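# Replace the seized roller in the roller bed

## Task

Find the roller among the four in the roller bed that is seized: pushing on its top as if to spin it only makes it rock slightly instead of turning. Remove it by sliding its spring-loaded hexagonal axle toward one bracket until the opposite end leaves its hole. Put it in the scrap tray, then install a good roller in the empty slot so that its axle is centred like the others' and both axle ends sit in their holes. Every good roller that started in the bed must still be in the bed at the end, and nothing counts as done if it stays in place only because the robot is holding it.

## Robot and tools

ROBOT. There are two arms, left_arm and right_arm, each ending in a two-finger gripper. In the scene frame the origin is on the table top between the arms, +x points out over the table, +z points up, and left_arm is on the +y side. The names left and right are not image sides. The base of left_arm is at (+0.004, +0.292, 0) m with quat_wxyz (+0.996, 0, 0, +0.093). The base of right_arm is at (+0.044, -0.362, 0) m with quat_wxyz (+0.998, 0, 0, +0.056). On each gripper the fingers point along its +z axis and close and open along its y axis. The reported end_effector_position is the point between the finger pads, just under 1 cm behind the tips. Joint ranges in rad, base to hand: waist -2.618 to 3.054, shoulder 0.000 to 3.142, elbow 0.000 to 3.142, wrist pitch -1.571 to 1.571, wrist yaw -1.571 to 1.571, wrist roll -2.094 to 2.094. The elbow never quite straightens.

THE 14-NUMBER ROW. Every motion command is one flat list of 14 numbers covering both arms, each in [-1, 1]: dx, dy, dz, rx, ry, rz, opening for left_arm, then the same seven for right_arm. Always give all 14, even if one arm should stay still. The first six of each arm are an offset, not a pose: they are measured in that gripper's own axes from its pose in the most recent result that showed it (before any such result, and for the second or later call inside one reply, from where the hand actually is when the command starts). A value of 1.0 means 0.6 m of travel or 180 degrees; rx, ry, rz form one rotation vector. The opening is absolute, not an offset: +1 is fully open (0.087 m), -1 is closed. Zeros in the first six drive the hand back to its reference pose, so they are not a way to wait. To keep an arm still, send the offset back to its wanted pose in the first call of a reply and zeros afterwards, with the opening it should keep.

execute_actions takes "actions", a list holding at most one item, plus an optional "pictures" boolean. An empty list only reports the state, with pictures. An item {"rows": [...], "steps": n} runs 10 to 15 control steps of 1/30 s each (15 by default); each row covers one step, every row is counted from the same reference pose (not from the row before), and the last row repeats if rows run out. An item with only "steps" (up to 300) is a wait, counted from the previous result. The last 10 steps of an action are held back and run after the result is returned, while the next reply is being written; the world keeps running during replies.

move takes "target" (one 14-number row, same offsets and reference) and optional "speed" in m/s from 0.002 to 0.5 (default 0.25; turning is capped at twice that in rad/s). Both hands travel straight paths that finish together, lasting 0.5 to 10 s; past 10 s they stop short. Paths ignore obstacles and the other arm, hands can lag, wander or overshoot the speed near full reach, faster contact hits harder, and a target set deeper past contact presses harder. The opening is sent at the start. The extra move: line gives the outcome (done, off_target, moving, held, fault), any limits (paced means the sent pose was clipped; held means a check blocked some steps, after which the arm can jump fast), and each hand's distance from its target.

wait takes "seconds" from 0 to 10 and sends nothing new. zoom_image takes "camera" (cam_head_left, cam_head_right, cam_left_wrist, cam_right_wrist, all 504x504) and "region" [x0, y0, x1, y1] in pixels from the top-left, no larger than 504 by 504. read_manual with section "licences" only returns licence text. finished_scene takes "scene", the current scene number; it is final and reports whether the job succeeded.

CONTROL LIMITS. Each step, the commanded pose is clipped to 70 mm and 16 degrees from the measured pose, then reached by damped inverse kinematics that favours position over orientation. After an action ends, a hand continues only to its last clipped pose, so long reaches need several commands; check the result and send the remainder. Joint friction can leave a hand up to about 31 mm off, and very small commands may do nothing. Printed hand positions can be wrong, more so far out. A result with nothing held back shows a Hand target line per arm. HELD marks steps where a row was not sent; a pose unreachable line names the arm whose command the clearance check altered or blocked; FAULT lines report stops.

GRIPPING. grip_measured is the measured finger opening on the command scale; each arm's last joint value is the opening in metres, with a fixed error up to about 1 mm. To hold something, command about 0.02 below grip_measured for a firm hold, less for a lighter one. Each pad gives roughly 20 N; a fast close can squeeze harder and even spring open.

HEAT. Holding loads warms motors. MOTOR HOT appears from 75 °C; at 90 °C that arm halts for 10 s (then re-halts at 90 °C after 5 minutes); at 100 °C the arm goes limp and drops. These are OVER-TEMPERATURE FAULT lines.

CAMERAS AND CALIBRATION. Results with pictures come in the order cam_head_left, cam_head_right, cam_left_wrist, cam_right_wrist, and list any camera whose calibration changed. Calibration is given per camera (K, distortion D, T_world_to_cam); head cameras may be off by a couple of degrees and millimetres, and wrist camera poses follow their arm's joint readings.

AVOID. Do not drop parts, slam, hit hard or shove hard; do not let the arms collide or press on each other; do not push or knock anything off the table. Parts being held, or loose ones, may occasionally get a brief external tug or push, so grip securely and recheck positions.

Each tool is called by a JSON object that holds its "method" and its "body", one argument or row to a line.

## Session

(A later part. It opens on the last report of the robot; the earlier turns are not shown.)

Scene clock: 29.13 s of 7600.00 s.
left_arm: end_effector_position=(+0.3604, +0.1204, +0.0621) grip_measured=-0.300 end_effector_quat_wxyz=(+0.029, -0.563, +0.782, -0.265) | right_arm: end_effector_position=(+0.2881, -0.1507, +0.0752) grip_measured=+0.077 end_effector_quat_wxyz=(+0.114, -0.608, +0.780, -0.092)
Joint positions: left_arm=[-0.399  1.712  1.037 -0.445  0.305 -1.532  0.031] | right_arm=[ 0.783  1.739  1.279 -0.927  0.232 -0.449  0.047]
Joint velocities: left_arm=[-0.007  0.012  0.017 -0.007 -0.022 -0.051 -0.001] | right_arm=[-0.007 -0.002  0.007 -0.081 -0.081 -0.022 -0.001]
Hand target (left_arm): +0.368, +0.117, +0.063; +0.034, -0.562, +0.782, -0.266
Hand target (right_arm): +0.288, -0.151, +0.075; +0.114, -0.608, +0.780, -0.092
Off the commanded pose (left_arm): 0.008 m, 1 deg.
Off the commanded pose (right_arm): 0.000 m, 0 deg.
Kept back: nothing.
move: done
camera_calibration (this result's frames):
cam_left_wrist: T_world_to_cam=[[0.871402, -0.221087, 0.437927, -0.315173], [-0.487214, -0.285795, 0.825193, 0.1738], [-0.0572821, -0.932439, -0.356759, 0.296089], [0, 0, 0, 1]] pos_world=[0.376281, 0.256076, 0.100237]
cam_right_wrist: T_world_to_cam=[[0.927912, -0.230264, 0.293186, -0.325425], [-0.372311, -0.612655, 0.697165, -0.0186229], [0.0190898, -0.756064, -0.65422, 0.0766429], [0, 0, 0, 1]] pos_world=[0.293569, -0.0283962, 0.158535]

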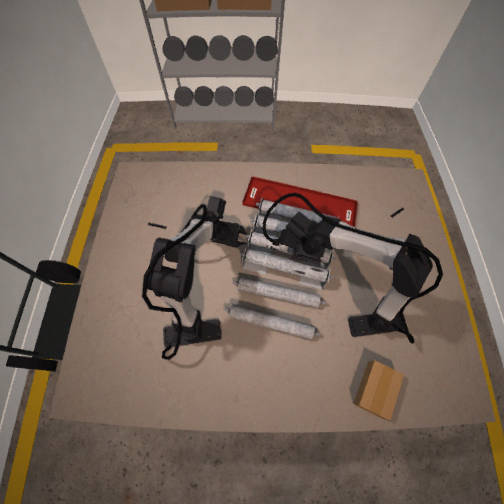

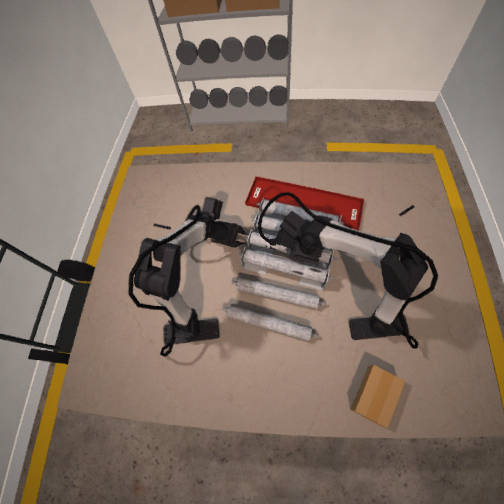

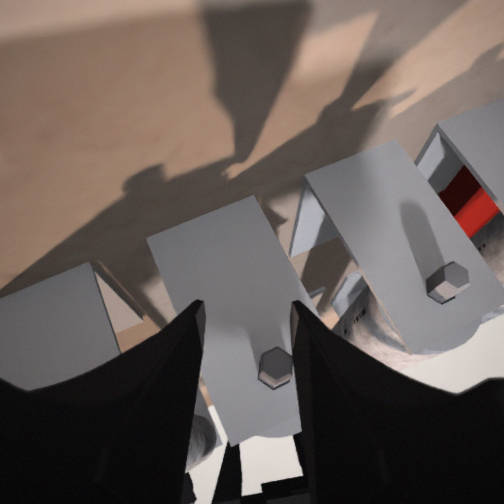

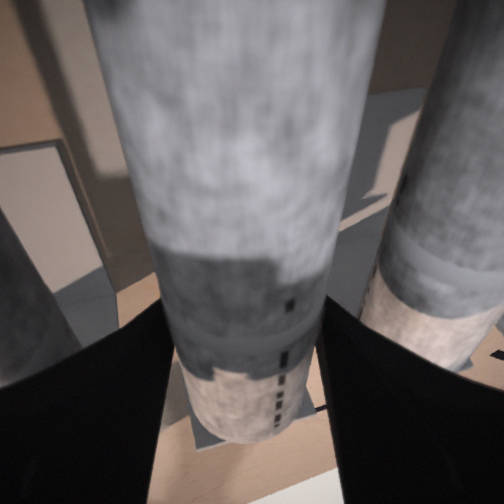

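{"method": "move", "body": {
  "target": [0.024,-0.031,-0.023,0.025,0,0,-0.3,0,0,0,0,0,0,0.03],
  "speed": 0.03
}}

Scene clock: 31.03 s of 7600.00 s.
left_arm: end_effector_position=(+0.3637, +0.1107, +0.0770) grip_measured=-0.300 end_effector_quat_wxyz=(+0.037, -0.565, +0.773, -0.285) | right_arm: end_effector_position=(+0.2881, -0.1507, +0.0752) grip_measured=+0.077 end_effector_quat_wxyz=(+0.114, -0.608, +0.780, -0.092)
Joint positions: left_arm=[-0.422  1.679  1.037 -0.423  0.304 -1.577  0.031] | right_arm=[ 0.783  1.739  1.279 -0.927  0.232 -0.449  0.047]
Joint velocities: left_arm=[-0.012 -0.002  0.012 -0.037 -0.007 -0.007  0.001] | right_arm=[-0.007  0.017  0.002 -0.037  0.022  0.007  0.   ]
Hand target (left_arm): +0.366, +0.109, +0.086; +0.050, -0.562, +0.771, -0.296
Hand target (right_arm): +0.288, -0.151, +0.075; +0.114, -0.608, +0.780, -0.092
Off the commanded pose (left_arm): 0.010 m, 2 deg.
Off the commanded pose (right_arm): 0.000 m, 0 deg.
Kept back: nothing.
move: done
camera_calibration (this result's frames):
cam_left_wrist: T_world_to_cam=[[0.858543, -0.19536, 0.474066, -0.327674], [-0.511837, -0.271634, 0.815008, 0.168518], [-0.0304477, -0.942364, -0.333202, 0.282124], [0, 0, 0, 1]] pos_world=[0.376166, 0.247624, 0.112]
cam_right_wrist: T_world_to_cam=[[0.927912, -0.230264, 0.293186, -0.325425], [-0.372311, -0.612655, 0.697165, -0.0186229], [0.0190898, -0.756064, -0.65422, 0.0766429], [0, 0, 0, 1]] pos_world=[0.293569, -0.0283962, 0.158535]

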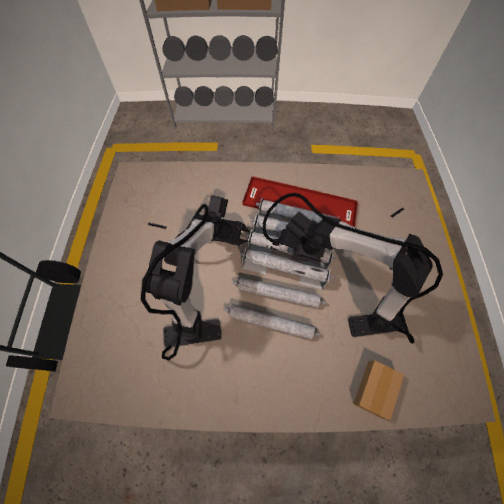

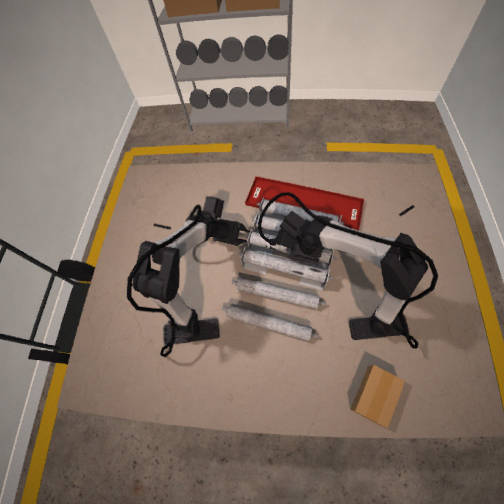

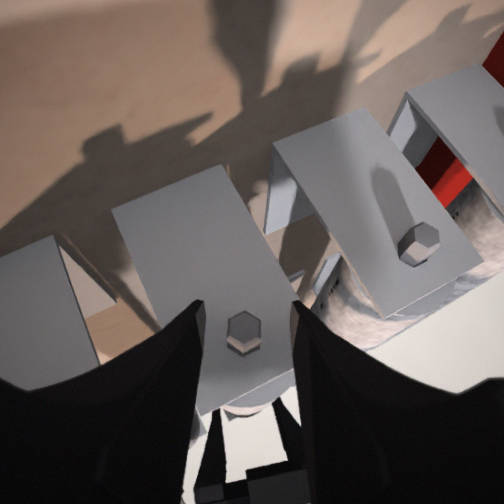

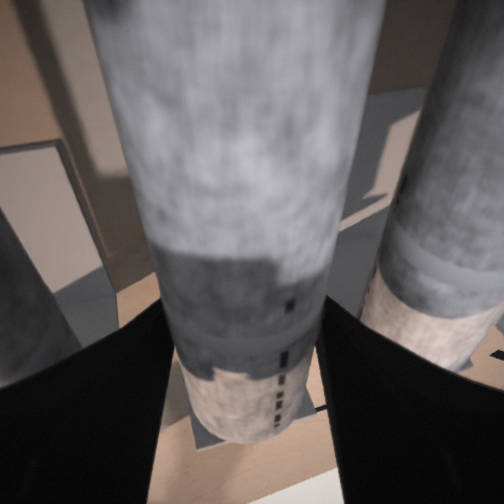

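{"method": "move", "body": {
  "target": [0,0,0,0,0,0,-0.85,0,0,0,0,0,0,0.03]
}}

{"method": "execute_actions", "body": {
  "actions": [
    {"rows":[[-0.02,0,-0.005,0,0,0,-0.85,0,-0.003,-0.01,0,0,0,0.03],[-0.035,0,-0.009,0,0,0,-0.85,0,-0.006,-0.019,0,0,0,0.03],[-0.05,0,-0.014,0,-0.01,0,-0.85,0,-0.006,-0.019,0,0,0,0.03],[-0.065,0,-0.018,0,-0.02,0,-0.85,0,-0.006,-0.019,0,0,0,0.03],[-0.08,0,-0.023,0,-0.03,0,-0.85,0,-0.006,-0.019,0,0,0,0.03],[-0.095,0,-0.027,0,-0.04,0,-0.85,0,-0.006,-0.019,0,0,0,0.03],[-0.105,0,-0.03,0,-0.05,0,-0.85,0,-0.006,-0.019,0,0,0,0.03]],"steps":15}
  ]
}}

{"method": "wait", "body": {
  "seconds": 0.4
}}

Scene clock: 32.37 s of 7600.00 s.
left_arm: end_effector_position=(+0.3628, +0.1110, +0.0764) grip_measured=-0.761 end_effector_quat_wxyz=(+0.036, -0.566, +0.774, -0.283) | right_arm: end_effector_position=(+0.2880, -0.1506, +0.0752) grip_measured=+0.077 end_effector_quat_wxyz=(+0.114, -0.608, +0.780, -0.092)
Joint positions: left_arm=[-0.422  1.679  1.037 -0.428  0.303 -1.577  0.01 ] | right_arm=[ 0.783  1.739  1.279 -0.927  0.231 -0.449  0.047]
Joint velocities: left_arm=[ 0.007 -0.007 -0.002  0.037 -0.066 -0.007  0.   ] | right_arm=[-0.017  0.012 -0.032 -0.007 -0.066 -0.022  0.   ]
Hand target (left_arm): +0.364, +0.111, +0.077; +0.037, -0.565, +0.773, -0.285
Hand target (right_arm): +0.288, -0.151, +0.075; +0.114, -0.608, +0.780, -0.092
Off the commanded pose (left_arm): 0.001 m, 0 deg.
Off the commanded pose (right_arm): 0.000 m, 0 deg.
Kept back: nothing.
move: done
camera_calibration (this result's frames):
cam_left_wrist: T_world_to_cam=[[0.860817, -0.195902, 0.469698, -0.32697], [-0.507916, -0.272938, 0.817023, 0.167157], [-0.0318582, -0.941874, -0.334452, 0.282725], [0, 0, 0, 1]] pos_world=[0.37537, 0.24786, 0.111564]
cam_right_wrist: T_world_to_cam=[[0.928014, -0.230268, 0.29286, -0.32537], [-0.372064, -0.612844, 0.69713, -0.0186961], [0.0189509, -0.755909, -0.654402, 0.0767391], [0, 0, 0, 1]] pos_world=[0.293537, -0.0283724, 0.15854]

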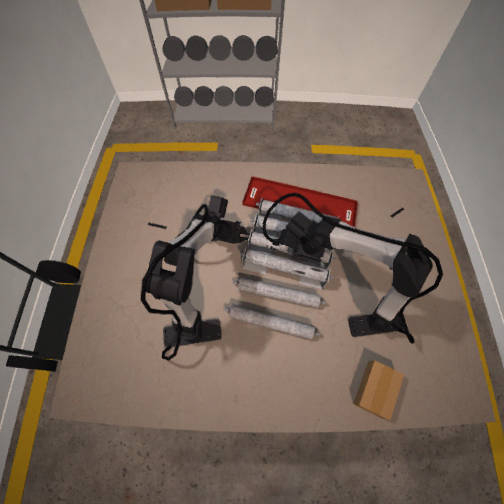

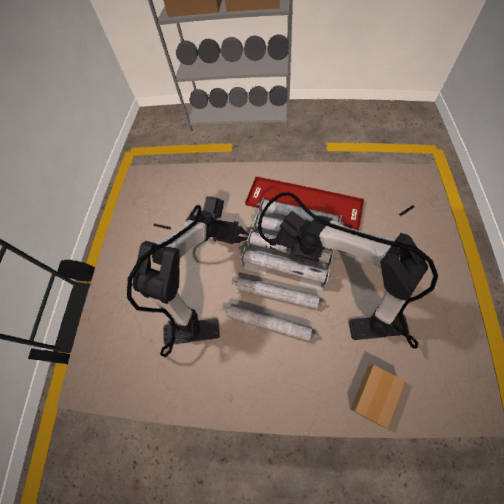

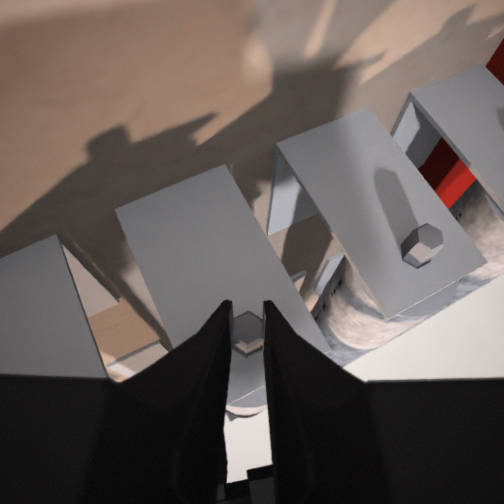

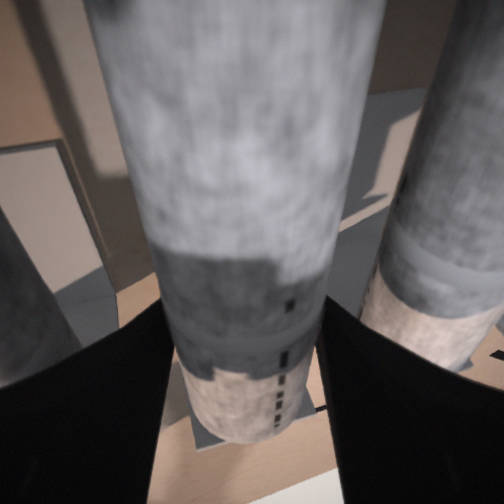

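Scene clock: 32.53 s of 7600.00 s.
left_arm: end_effector_position=(+0.3645, +0.1191, +0.0770) grip_measured=-0.761 end_effector_quat_wxyz=(+0.033, -0.561, +0.775, -0.288) | right_arm: end_effector_position=(+0.2879, -0.1490, +0.0762) grip_measured=+0.077 end_effector_quat_wxyz=(+0.115, -0.608, +0.780, -0.088)
Joint positions: left_arm=[-0.389  1.682  1.037 -0.431  0.332 -1.54   0.01 ] | right_arm=[ 0.783  1.739  1.284 -0.929  0.225 -0.45   0.047]
Joint velocities: left_arm=[ 0.198  0.022 -0.027 -0.007  0.037  0.256 -0.   ] | right_arm=[ 0.002  0.007 -0.037 -0.022 -0.051  0.037 -0.001]
Steps of this call (steps 1 to 5: the first 5 steps of this action). Readings (end_effector_position):
1: left_arm (+0.3629, +0.1117, +0.0764) | right_arm (+0.2879, -0.1508, +0.0752)
2: left_arm (+0.3630, +0.1129, +0.0770) | right_arm (+0.2878, -0.1504, +0.0755)
4: left_arm (+0.3639, +0.1169, +0.0769) | right_arm (+0.2878, -0.1491, +0.0761)
5: the state above

Scene clock: 33.27 s of 7600.00 s.
left_arm: end_effector_position=(+0.3681, +0.1347, +0.0754) grip_measured=-0.761 end_effector_quat_wxyz=(+0.041, -0.562, +0.776, -0.284) | right_arm: end_effector_position=(+0.2878, -0.1491, +0.0762) grip_measured=+0.077 end_effector_quat_wxyz=(+0.115, -0.609, +0.780, -0.088)
Joint positions: left_arm=[-0.347  1.682  1.037 -0.439  0.334 -1.498  0.01 ] | right_arm=[ 0.783  1.739  1.284 -0.929  0.224 -0.451  0.047]
Joint velocities: left_arm=[ 0.007  0.002 -0.022 -0.022 -0.037  0.022  0.001] | right_arm=[-0.007  0.017  0.012 -0.022 -0.095  0.022  0.   ]
Hand target (left_arm): +0.377, +0.174, +0.075; +0.094, -0.586, +0.768, -0.239
Hand target (right_arm): +0.288, -0.152, +0.087; +0.115, -0.608, +0.780, -0.092
Off the commanded pose (left_arm): 0.041 m, 9 deg.
Off the commanded pose (right_arm): 0.011 m, 0 deg.
Kept back: nothing.
Steps of this call (steps 1 to 10: the last 10 steps of your previous action; steps 11 to 22: nothing new was sent). Readings (end_effector_position):
1: left_arm (+0.3652, +0.1221, +0.0766) | right_arm (+0.2879, -0.1489, +0.0762)
2: left_arm (+0.3659, +0.1257, +0.0761) | right_arm (+0.2879, -0.1489, +0.0762)
4: left_arm (+0.3674, +0.1320, +0.0755) | right_arm (+0.2878, -0.1490, +0.0762)
8: left_arm (+0.3681, +0.1347, +0.0754) | right_arm (+0.2878, -0.1491, +0.0762)
22: the state above
camera_calibration (this result's frames):
cam_left_wrist: T_world_to_cam=[[0.853691, -0.203432, 0.479402, -0.323485], [-0.519743, -0.274769, 0.808931, 0.182381], [-0.0328375, -0.939743, -0.340301, 0.305437], [0, 0, 0, 1]] pos_world=[0.380978, 0.271337, 0.111486]
cam_right_wrist: T_world_to_cam=[[0.929703, -0.229813, 0.287816, -0.325081], [-0.367858, -0.618063, 0.694751, -0.0203138], [0.0182257, -0.751787, -0.659154, 0.0797078], [0, 0, 0, 1]] pos_world=[0.293303, -0.0273396, 0.160216]

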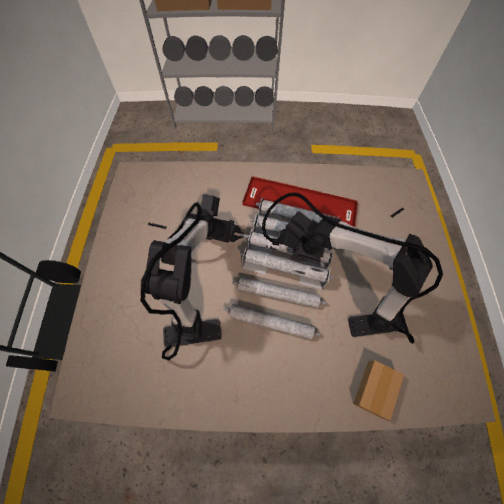

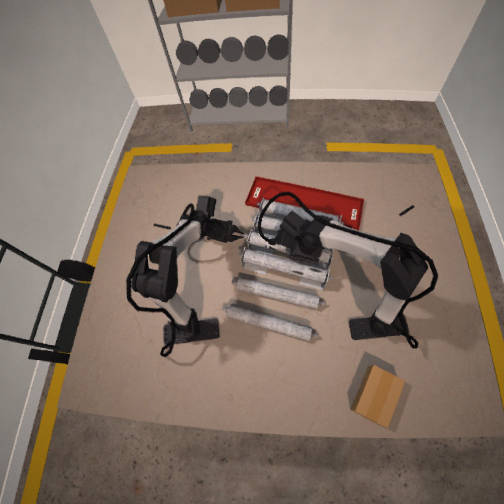

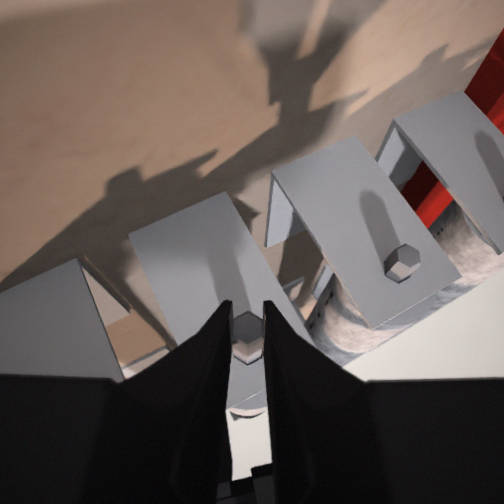

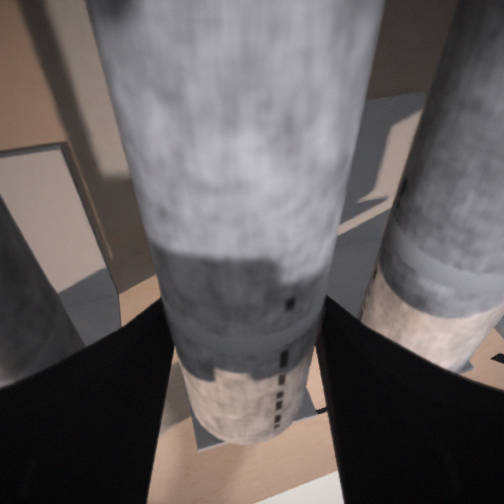

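{"method": "execute_actions", "body": {
  "actions": [
    {"rows":[[-0.066,0,-0.02,0,-0.05,0,-0.85,0,-0.007,-0.025,0,0,0,0.03],[-0.066,0,-0.02,0,-0.05,0,-0.85,0,-0.009,-0.031,0,0,0,0.03],[-0.066,0,-0.02,0,-0.05,0,-0.85,0,-0.011,-0.037,0,0,0,0.03],[-0.066,0,-0.02,0,-0.05,0,-0.85,0,-0.013,-0.043,0,0,0,0.03],[-0.066,0,-0.02,0,-0.05,0,-0.85,0,-0.015,-0.049,0,0,0,0.03],[-0.066,0,-0.02,0,-0.05,0,-0.85,0,-0.017,-0.055,0,0,0,0.03],[-0.066,0,-0.02,0,-0.05,0,-0.85,0,-0.019,-0.061,0,0,0,0.03],[-0.066,0,-0.02,0,-0.05,0,-0.85,0,-0.02,-0.066,0,0,0,0.03]],"steps":15}
  ]
}}

{"method": "wait", "body": {
  "seconds": 0.4
}}

Scene clock: 35.73 s of 7600.00 s.
left_arm: end_effector_position=(+0.3683, +0.1347, +0.0755) grip_measured=-0.761 end_effector_quat_wxyz=(+0.042, -0.561, +0.776, -0.285) | right_arm: end_effector_position=(+0.2870, -0.1488, +0.0833) grip_measured=+0.077 end_effector_quat_wxyz=(+0.111, -0.610, +0.780, -0.087)
Joint positions: left_arm=[-0.347  1.682  1.037 -0.438  0.334 -1.496  0.01 ] | right_arm=[ 0.783  1.739  1.314 -0.967  0.22  -0.451  0.047]
Joint velocities: left_arm=[ 0.012 -0.012 -0.007  0.007 -0.066  0.051  0.001] | right_arm=[ 0.002  0.007  0.281 -0.388  0.007 -0.022 -0.   ]
Steps of this call (steps 1 to 69: nothing new was sent; steps 70 to 74: the first 5 steps of this action). Readings (end_effector_position):
70: left_arm (+0.3681, +0.1347, +0.0754) | right_arm (+0.2878, -0.1488, +0.0766)
71: left_arm (+0.3683, +0.1347, +0.0754) | right_arm (+0.2877, -0.1488, +0.0776)
73: left_arm (+0.3683, +0.1347, +0.0755) | right_arm (+0.2873, -0.1488, +0.0811)
74: the state above

Scene clock: 36.47 s of 7600.00 s.
left_arm: end_effector_position=(+0.3688, +0.1344, +0.0746) grip_measured=-0.761 end_effector_quat_wxyz=(+0.047, -0.560, +0.778, -0.282) | right_arm: end_effector_position=(+0.2851, -0.1485, +0.0967) grip_measured=+0.077 end_effector_quat_wxyz=(+0.103, -0.613, +0.779, -0.083)
Joint positions: left_arm=[-0.353  1.682  1.037 -0.436  0.322 -1.496  0.01 ] | right_arm=[ 0.783  1.739  1.37  -1.036  0.209 -0.455  0.047]
Joint velocities: left_arm=[ 0.002  0.002 -0.012 -0.037  0.037 -0.037  0.   ] | right_arm=[ 0.002  0.007 -0.027  0.007  0.051 -0.051 -0.   ]
Hand target (left_arm): +0.377, +0.174, +0.075; +0.100, -0.583, +0.770, -0.240
Hand target (right_arm): +0.287, -0.153, +0.116; +0.115, -0.609, +0.780, -0.088
Off the commanded pose (left_arm): 0.042 m, 8 deg.
Off the commanded pose (right_arm): 0.021 m, 2 deg.
Kept back: nothing.
Steps of this call (steps 1 to 10: the last 10 steps of your previous action; steps 11 to 22: nothing new was sent). Readings (end_effector_position):
1: left_arm (+0.3685, +0.1347, +0.0755) | right_arm (+0.2868, -0.1488, +0.0857)
2: left_arm (+0.3686, +0.1347, +0.0755) | right_arm (+0.2866, -0.1487, +0.0881)
4: left_arm (+0.3686, +0.1344, +0.0751) | right_arm (+0.2860, -0.1486, +0.0926)
8: left_arm (+0.3688, +0.1344, +0.0747) | right_arm (+0.2852, -0.1485, +0.0962)
22: the state above
camera_calibration (this result's frames):
cam_left_wrist: T_world_to_cam=[[0.850223, -0.2103, 0.482592, -0.321812], [-0.525436, -0.282914, 0.802419, 0.186872], [-0.0322167, -0.935806, -0.351039, 0.304897], [0, 0, 0, 1]] pos_world=[0.381624, 0.270517, 0.112385]
cam_right_wrist: T_world_to_cam=[[0.938194, -0.221296, 0.266121, -0.327417], [-0.346043, -0.614934, 0.708598, -0.042252], [0.00683712, -0.756892, -0.653505, 0.0956716], [0, 0, 0, 1]] pos_world=[0.291906, -0.0260253, 0.179594]

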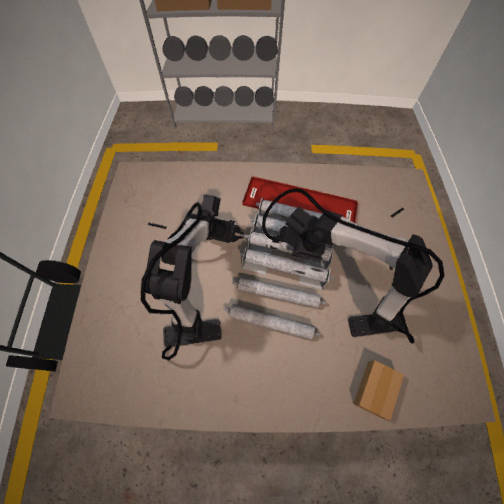

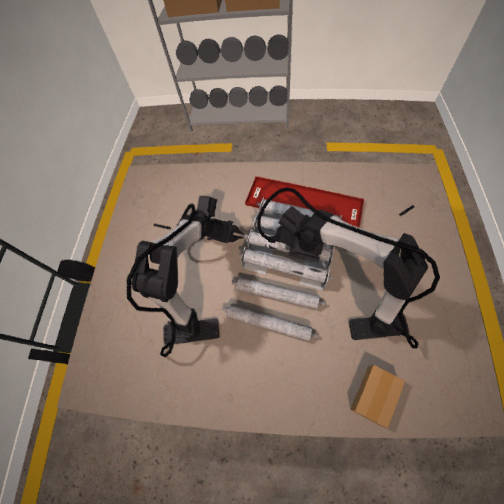

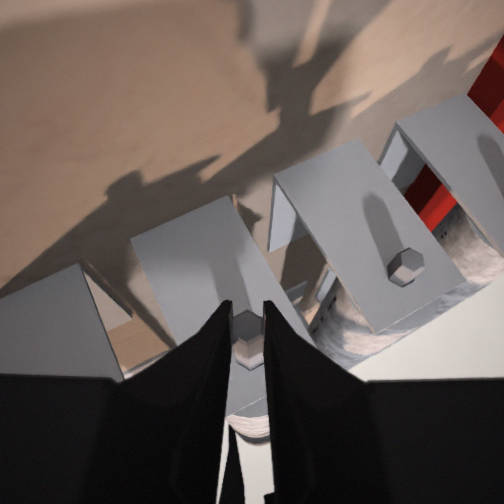

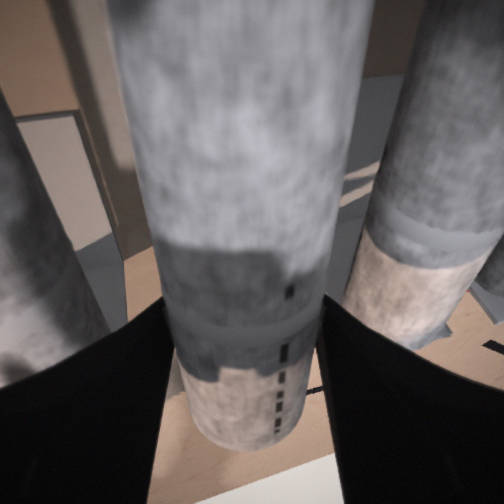

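{"method": "execute_actions", "body": {
  "actions": [
    {"rows":[[-0.05,0,-0.015,0,-0.04,0,-0.85,0,-0.012,-0.036,0,0,0,0.03],[-0.04,0,-0.012,0,-0.03,0,-0.85,0,-0.012,-0.036,0,0,0,0.03],[-0.03,0,-0.009,0,-0.02,0,-0.85,0,-0.012,-0.036,0,0,0,0.03],[-0.02,0,-0.006,0,-0.01,0,-0.85,0,-0.012,-0.036,0,0,0,0.03],[-0.01,0,-0.003,0,0,0,-0.85,0,-0.012,-0.036,0,0,0,0.03],[0,0,0,0,0,0,-0.85,0,-0.012,-0.036,0,0,0,0.03],[0.01,0,0.002,0,0,0,-0.85,0,-0.012,-0.036,0,0,0,0.03],[0.02,0,0.004,0,0,0,-0.85,0,-0.012,-0.036,0,0,0,0.03],[0.03,0,0.006,0,0,0,-0.85,0,-0.012,-0.036,0,0,0,0.03],[0.034,0,0.007,0,0,0,-0.85,0,-0.012,-0.036,0,0,0,0.03],[0.034,0,0.007,0,0,0,-0.85,0,-0.012,-0.036,0,0,0,0.03],[0.034,0,0.007,0,0,0,-0.85,0,-0.012,-0.036,0,0,0,0.03],[0.034,0,0.007,0,0,0,-0.85,0,-0.012,-0.036,0,0,0,0.03],[0.034,0,0.007,0,0,0,-0.3,0,-0.012,-0.036,0,0,0,0.03]],"steps":15}
  ]
}}

{"method": "wait", "body": {
  "seconds": 0.3
}}

Scene clock: 37.87 s of 7600.00 s.
left_arm: end_effector_position=(+0.3684, +0.1323, +0.0735) grip_measured=-0.761 end_effector_quat_wxyz=(+0.045, -0.559, +0.779, -0.282) | right_arm: end_effector_position=(+0.2836, -0.1476, +0.1043) grip_measured=+0.077 end_effector_quat_wxyz=(+0.099, -0.614, +0.779, -0.079)
Joint positions: left_arm=[-0.357  1.686  1.037 -0.432  0.323 -1.497  0.01 ] | right_arm=[ 0.783  1.74   1.404 -1.076  0.199 -0.454  0.047]
Joint velocities: left_arm=[-0.012  0.037  0.002  0.037  0.095 -0.007  0.   ] | right_arm=[-0.017 -0.002  0.1   -0.154 -0.066  0.022 -0.001]
Steps of this call (steps 1 to 37: nothing new was sent; steps 38 to 42: the first 5 steps of this action). Readings (end_effector_position):
38: left_arm (+0.3687, +0.1339, +0.0747) | right_arm (+0.2850, -0.1480, +0.0977)
39: left_arm (+0.3687, +0.1336, +0.0745) | right_arm (+0.2847, -0.1479, +0.0994)
41: left_arm (+0.3685, +0.1329, +0.0738) | right_arm (+0.2839, -0.1478, +0.1031)
42: the state above

Scene clock: 38.50 s of 7600.00 s.
left_arm: end_effector_position=(+0.3637, +0.1125, +0.0737) grip_measured=-0.300 end_effector_quat_wxyz=(+0.039, -0.559, +0.779, -0.282) | right_arm: end_effector_position=(+0.2813, -0.1488, +0.1061) grip_measured=+0.077 end_effector_quat_wxyz=(+0.094, -0.612, +0.782, -0.078)
Joint positions: left_arm=[-0.417  1.687  1.037 -0.422  0.303 -1.554  0.031] | right_arm=[ 0.783  1.74   1.412 -1.094  0.194 -0.447  0.047]
Joint velocities: left_arm=[-0.007 -0.002 -0.002 -0.051 -0.007 -0.051 -0.001] | right_arm=[ 0.002  0.002 -0.002  0.037 -0.037  0.007  0.   ]
Hand target (left_arm): +0.363, +0.114, +0.076; +0.047, -0.560, +0.777, -0.282
Hand target (right_arm): +0.286, -0.151, +0.119; +0.103, -0.613, +0.779, -0.083
Off the commanded pose (left_arm): 0.003 m, 1 deg.
Off the commanded pose (right_arm): 0.014 m, 1 deg.
Kept back: nothing.
Steps of this call (steps 1 to 10: the last 10 steps of your previous action; steps 11 to 19: nothing new was sent). Readings (end_effector_position):
1: left_arm (+0.3684, +0.1320, +0.0735) | right_arm (+0.2833, -0.1475, +0.1050)
2: left_arm (+0.3681, +0.1309, +0.0736) | right_arm (+0.2832, -0.1475, +0.1055)
4: left_arm (+0.3661, +0.1241, +0.0741) | right_arm (+0.2830, -0.1474, +0.1059)
8: left_arm (+0.3625, +0.1103, +0.0751) | right_arm (+0.2814, -0.1488, +0.1061)
19: the state above
camera_calibration (this result's frames):
cam_left_wrist: T_world_to_cam=[[0.854175, -0.21297, 0.474372, -0.322192], [-0.51819, -0.272897, 0.810559, 0.1744], [-0.0431705, -0.938174, -0.343461, 0.287681], [0, 0, 0, 1]] pos_world=[0.378, 0.24887, 0.110284]
cam_right_wrist: T_world_to_cam=[[0.942533, -0.225608, 0.246439, -0.326252], [-0.333931, -0.611817, 0.717056, -0.0542826], [-0.0109975, -0.758143, -0.651995, 0.106274], [0, 0, 0, 1]] pos_world=[0.290546, -0.026245, 0.188615]

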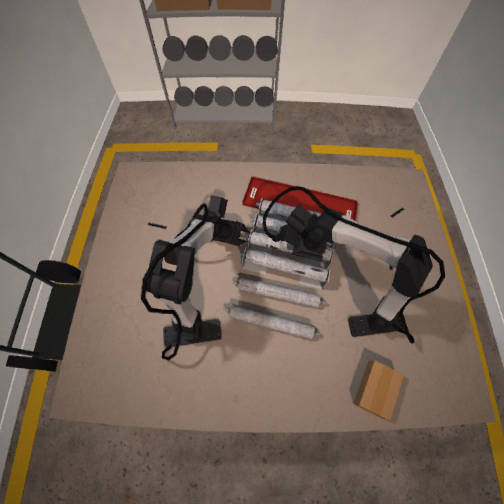

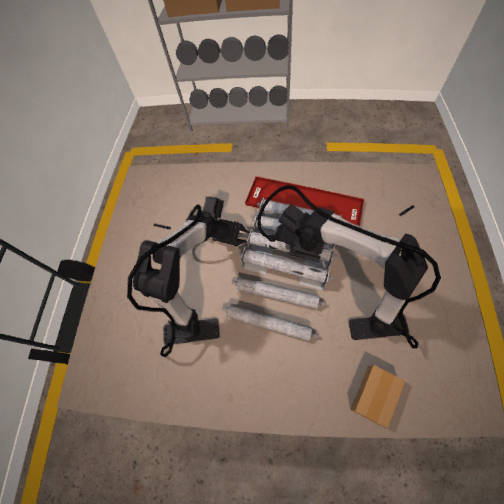

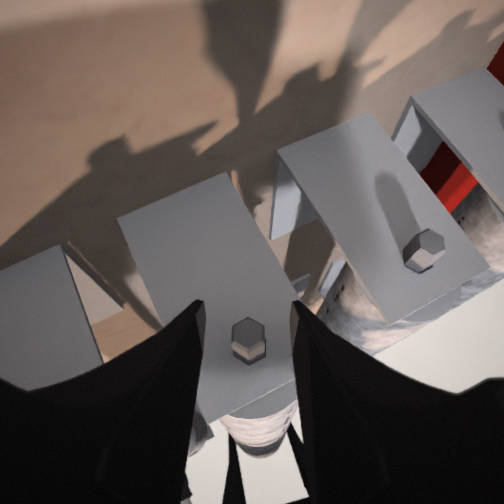

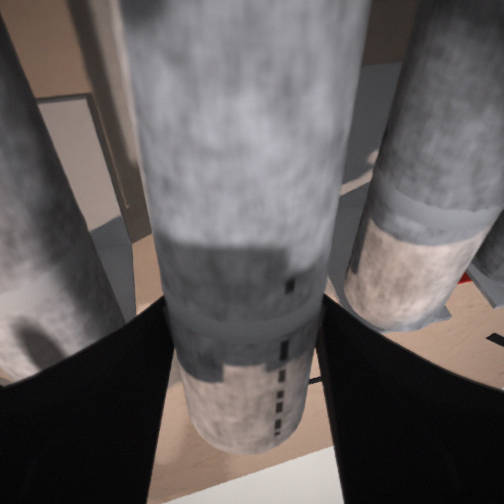

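{"method": "move", "body": {
  "target": [0,0,-0.165,0,0,0,-0.3,0,-0.006,-0.015,0,0,0,0.03],
  "speed": 0.15
}}

{"method": "move", "body": {
  "target": [0.094,-0.038,0.035,-0.074,0,-0.023,0.45,0,-0.006,-0.015,0,0,0,0.03],
  "speed": 0.15
}}

Scene clock: 40.40 s of 7600.00 s.
left_arm: end_effector_position=(+0.3239, +0.1526, +0.1442) grip_measured=-0.300 end_effector_quat_wxyz=(+0.029, -0.566, +0.779, -0.268) | right_arm: end_effector_position=(+0.2799, -0.1484, +0.1057) grip_measured=+0.077 end_effector_quat_wxyz=(+0.092, -0.609, +0.784, -0.074)
Joint positions: left_arm=[-0.311  1.47   1.129 -0.797  0.345 -1.457  0.031] | right_arm=[ 0.783  1.74   1.412 -1.096  0.188 -0.439  0.047]
Joint velocities: left_arm=[ 0.017  0.002 -0.007  0.037 -0.022 -0.037 -0.   ] | right_arm=[ 0.002 -0.017 -0.017  0.037  0.007  0.051 -0.001]
Hand target (left_arm): +0.326, +0.154, +0.156; +0.039, -0.559, +0.779, -0.280
Hand target (right_arm): +0.282, -0.150, +0.115; +0.094, -0.612, +0.782, -0.078
Off the commanded pose (left_arm): 0.013 m, 2 deg.
Off the commanded pose (right_arm): 0.010 m, 1 deg.
Kept back: nothing.
move: off_target (left_arm)
camera_calibration (this result's frames):
cam_left_wrist: T_world_to_cam=[[0.871349, -0.212486, 0.442268, -0.314082], [-0.488132, -0.283946, 0.825289, 0.0974663], [-0.0497819, -0.935, -0.351138, 0.350552], [0, 0, 0, 1]] pos_world=[0.338703, 0.288703, 0.181563]
cam_right_wrist: T_world_to_cam=[[0.942465, -0.233114, 0.239621, -0.325079], [-0.333696, -0.612716, 0.716398, -0.054335], [-0.0201829, -0.75514, -0.655253, 0.109689], [0, 0, 0, 1]] pos_world=[0.290458, -0.0262415, 0.188695]

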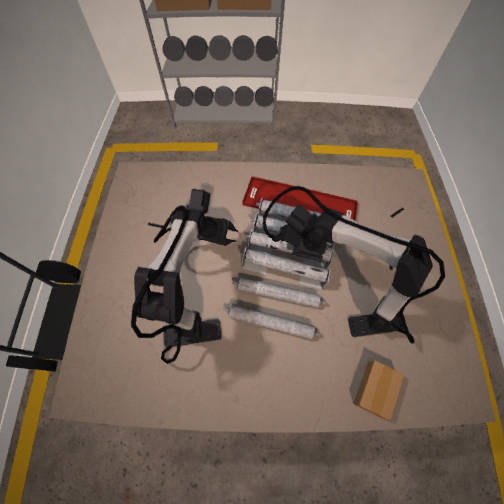

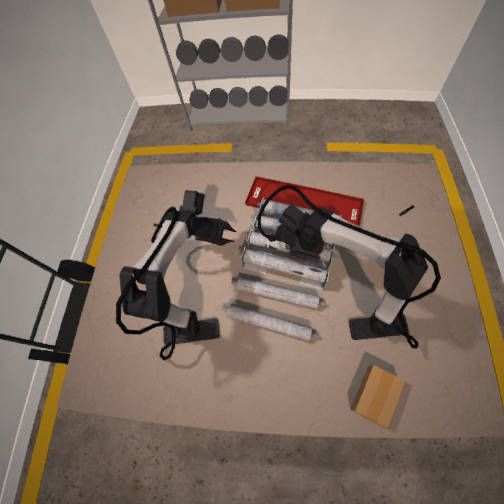

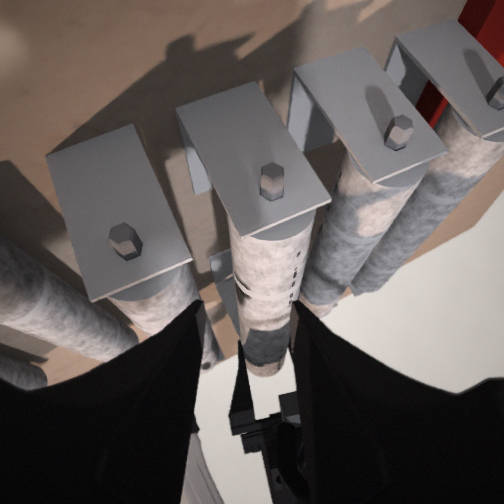

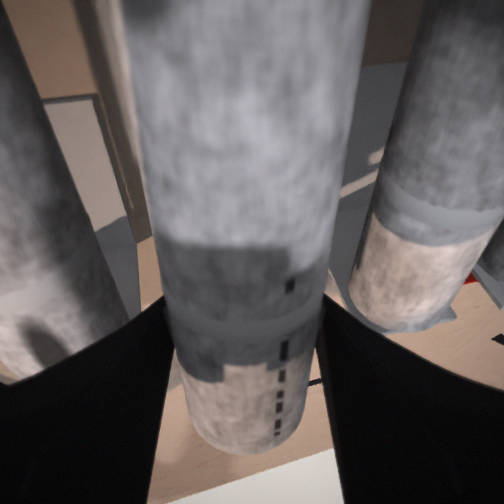

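Scene clock: 41.80 s of 7600.00 s.
left_arm: end_effector_position=(+0.3260, +0.0899, +0.1515) grip_measured=+0.450 end_effector_quat_wxyz=(-0.048, -0.589, +0.786, -0.182) | right_arm: end_effector_position=(+0.2787, -0.1481, +0.1054) grip_measured=+0.077 end_effector_quat_wxyz=(+0.091, -0.607, +0.786, -0.072)
Joint positions: left_arm=[-0.51   1.707  1.463 -1.072  0.284 -1.646  0.063] | right_arm=[ 0.783  1.74   1.412 -1.098  0.182 -0.433  0.047]
Joint velocities: left_arm=[-0.017  0.007 -0.012 -0.007 -0.037  0.007  0.001] | right_arm=[ 0.012 -0.017  0.002  0.007 -0.037  0.037  0.   ]
Hand target (left_arm): +0.330, +0.088, +0.151; -0.045, -0.592, +0.785, -0.178
Hand target (right_arm): +0.281, -0.150, +0.115; +0.093, -0.609, +0.784, -0.074
Off the commanded pose (left_arm): 0.005 m, 1 deg.
Off the commanded pose (right_arm): 0.010 m, 0 deg.
Kept back: nothing.
move: done
camera_calibration (this result's frames):
cam_left_wrist: T_world_to_cam=[[0.946176, -0.23604, 0.221442, -0.321288], [-0.291349, -0.323201, 0.900365, 0.00261793], [-0.140952, -0.91642, -0.374575, 0.326212], [0, 0, 0, 1]] pos_world=[0.350738, 0.223957, 0.190981]
cam_right_wrist: T_world_to_cam=[[0.942413, -0.239111, 0.233844, -0.324039], [-0.333291, -0.613254, 0.716126, -0.0544989], [-0.0278279, -0.752825, -0.657632, 0.112403], [0, 0, 0, 1]] pos_world=[0.290343, -0.0262834, 0.188723]

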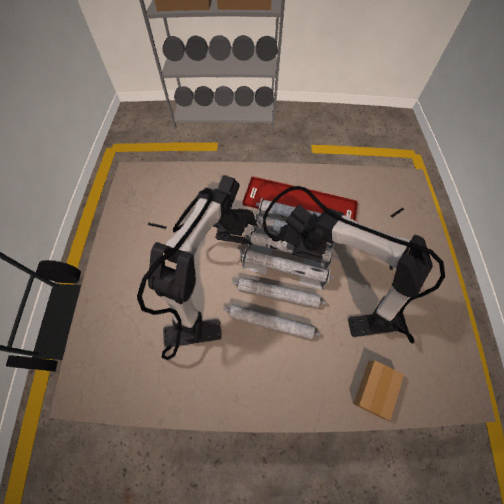

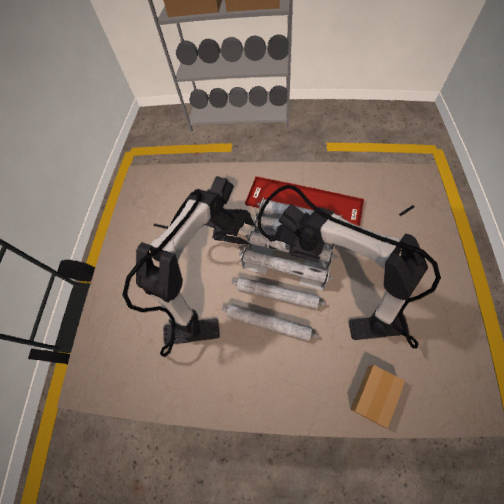

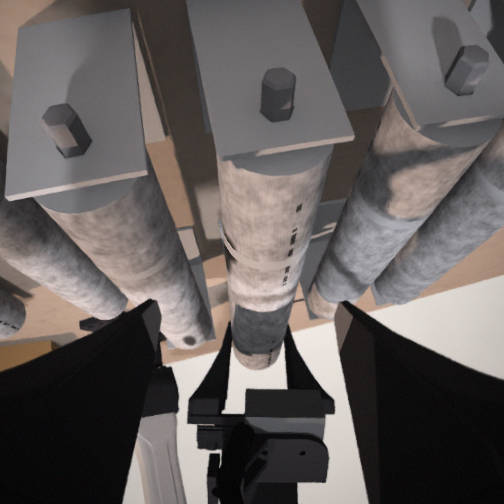

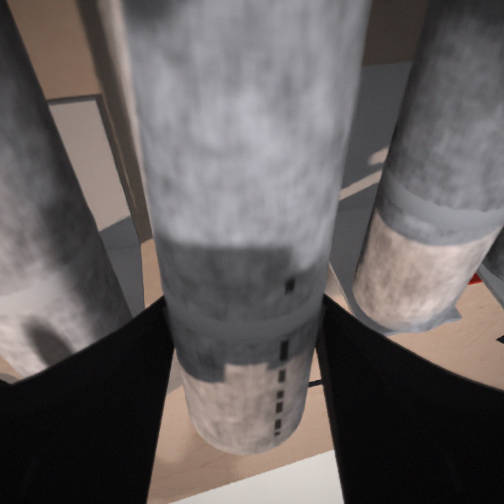

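{"method": "move", "body": {
  "target": [0.012,-0.03,0.143,0,0,0,0.45,0,-0.012,-0.015,0,0,0,0.03],
  "speed": 0.07
}}

Scene clock: 43.63 s of 7600.00 s.
left_arm: end_effector_position=(+0.3504, +0.0497, +0.0870) grip_measured=+0.450 end_effector_quat_wxyz=(-0.051, -0.585, +0.787, -0.186) | right_arm: end_effector_position=(+0.2789, -0.1478, +0.1073) grip_measured=+0.077 end_effector_quat_wxyz=(+0.091, -0.607, +0.786, -0.069)
Joint positions: left_arm=[-0.588  1.871  1.401 -0.822  0.275 -1.72   0.063] | right_arm=[ 0.78   1.74   1.421 -1.106  0.176 -0.436  0.047]
Joint velocities: left_arm=[-0.007  0.002 -0.032 -0.022 -0.007 -0.051 -0.001] | right_arm=[-0.017  0.002 -0.007 -0.022 -0.007 -0.022 -0.001]
Hand target (left_arm): +0.352, +0.048, +0.079; -0.048, -0.589, +0.786, -0.183
Hand target (right_arm): +0.283, -0.150, +0.116; +0.092, -0.607, +0.786, -0.072
Off the commanded pose (left_arm): 0.009 m, 1 deg.
Off the commanded pose (right_arm): 0.010 m, 0 deg.
Kept back: nothing.
move: done
camera_calibration (this result's frames):
cam_left_wrist: T_world_to_cam=[[0.944366, -0.241189, 0.223606, -0.338949], [-0.293613, -0.311892, 0.903612, 0.0547611], [-0.1482, -0.918995, -0.365357, 0.270501], [0, 0, 0, 1]] pos_world=[0.376259, 0.183917, 0.125138]
cam_right_wrist: T_world_to_cam=[[0.943754, -0.238835, 0.228661, -0.324385], [-0.329295, -0.616403, 0.715271, -0.0571398], [-0.029884, -0.750337, -0.66038, 0.115107], [0, 0, 0, 1]] pos_world=[0.290764, -0.0263261, 0.191059]

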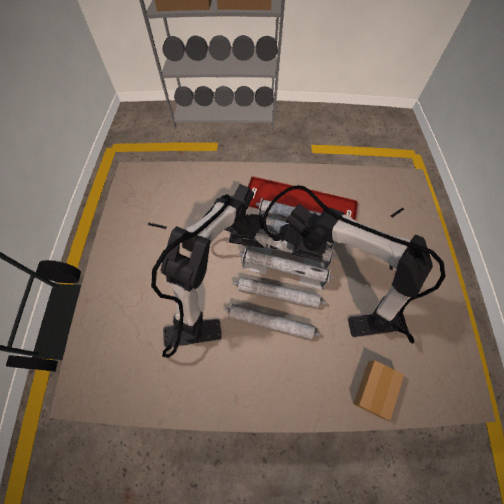

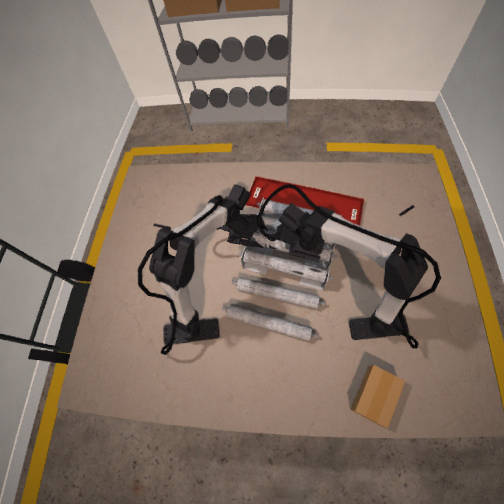

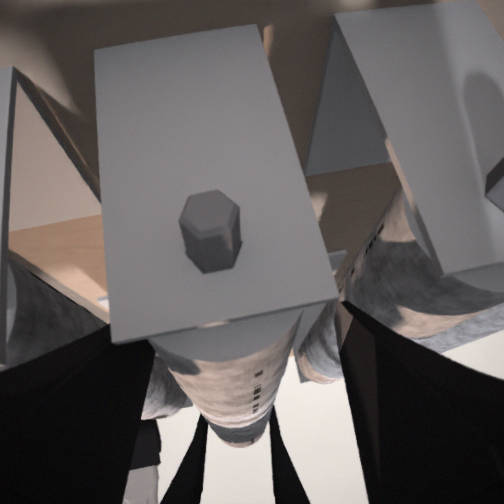

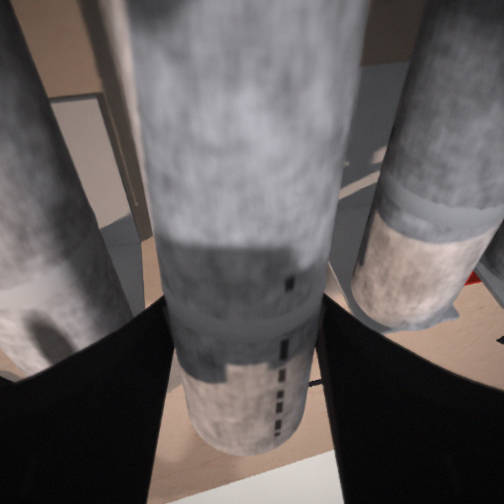

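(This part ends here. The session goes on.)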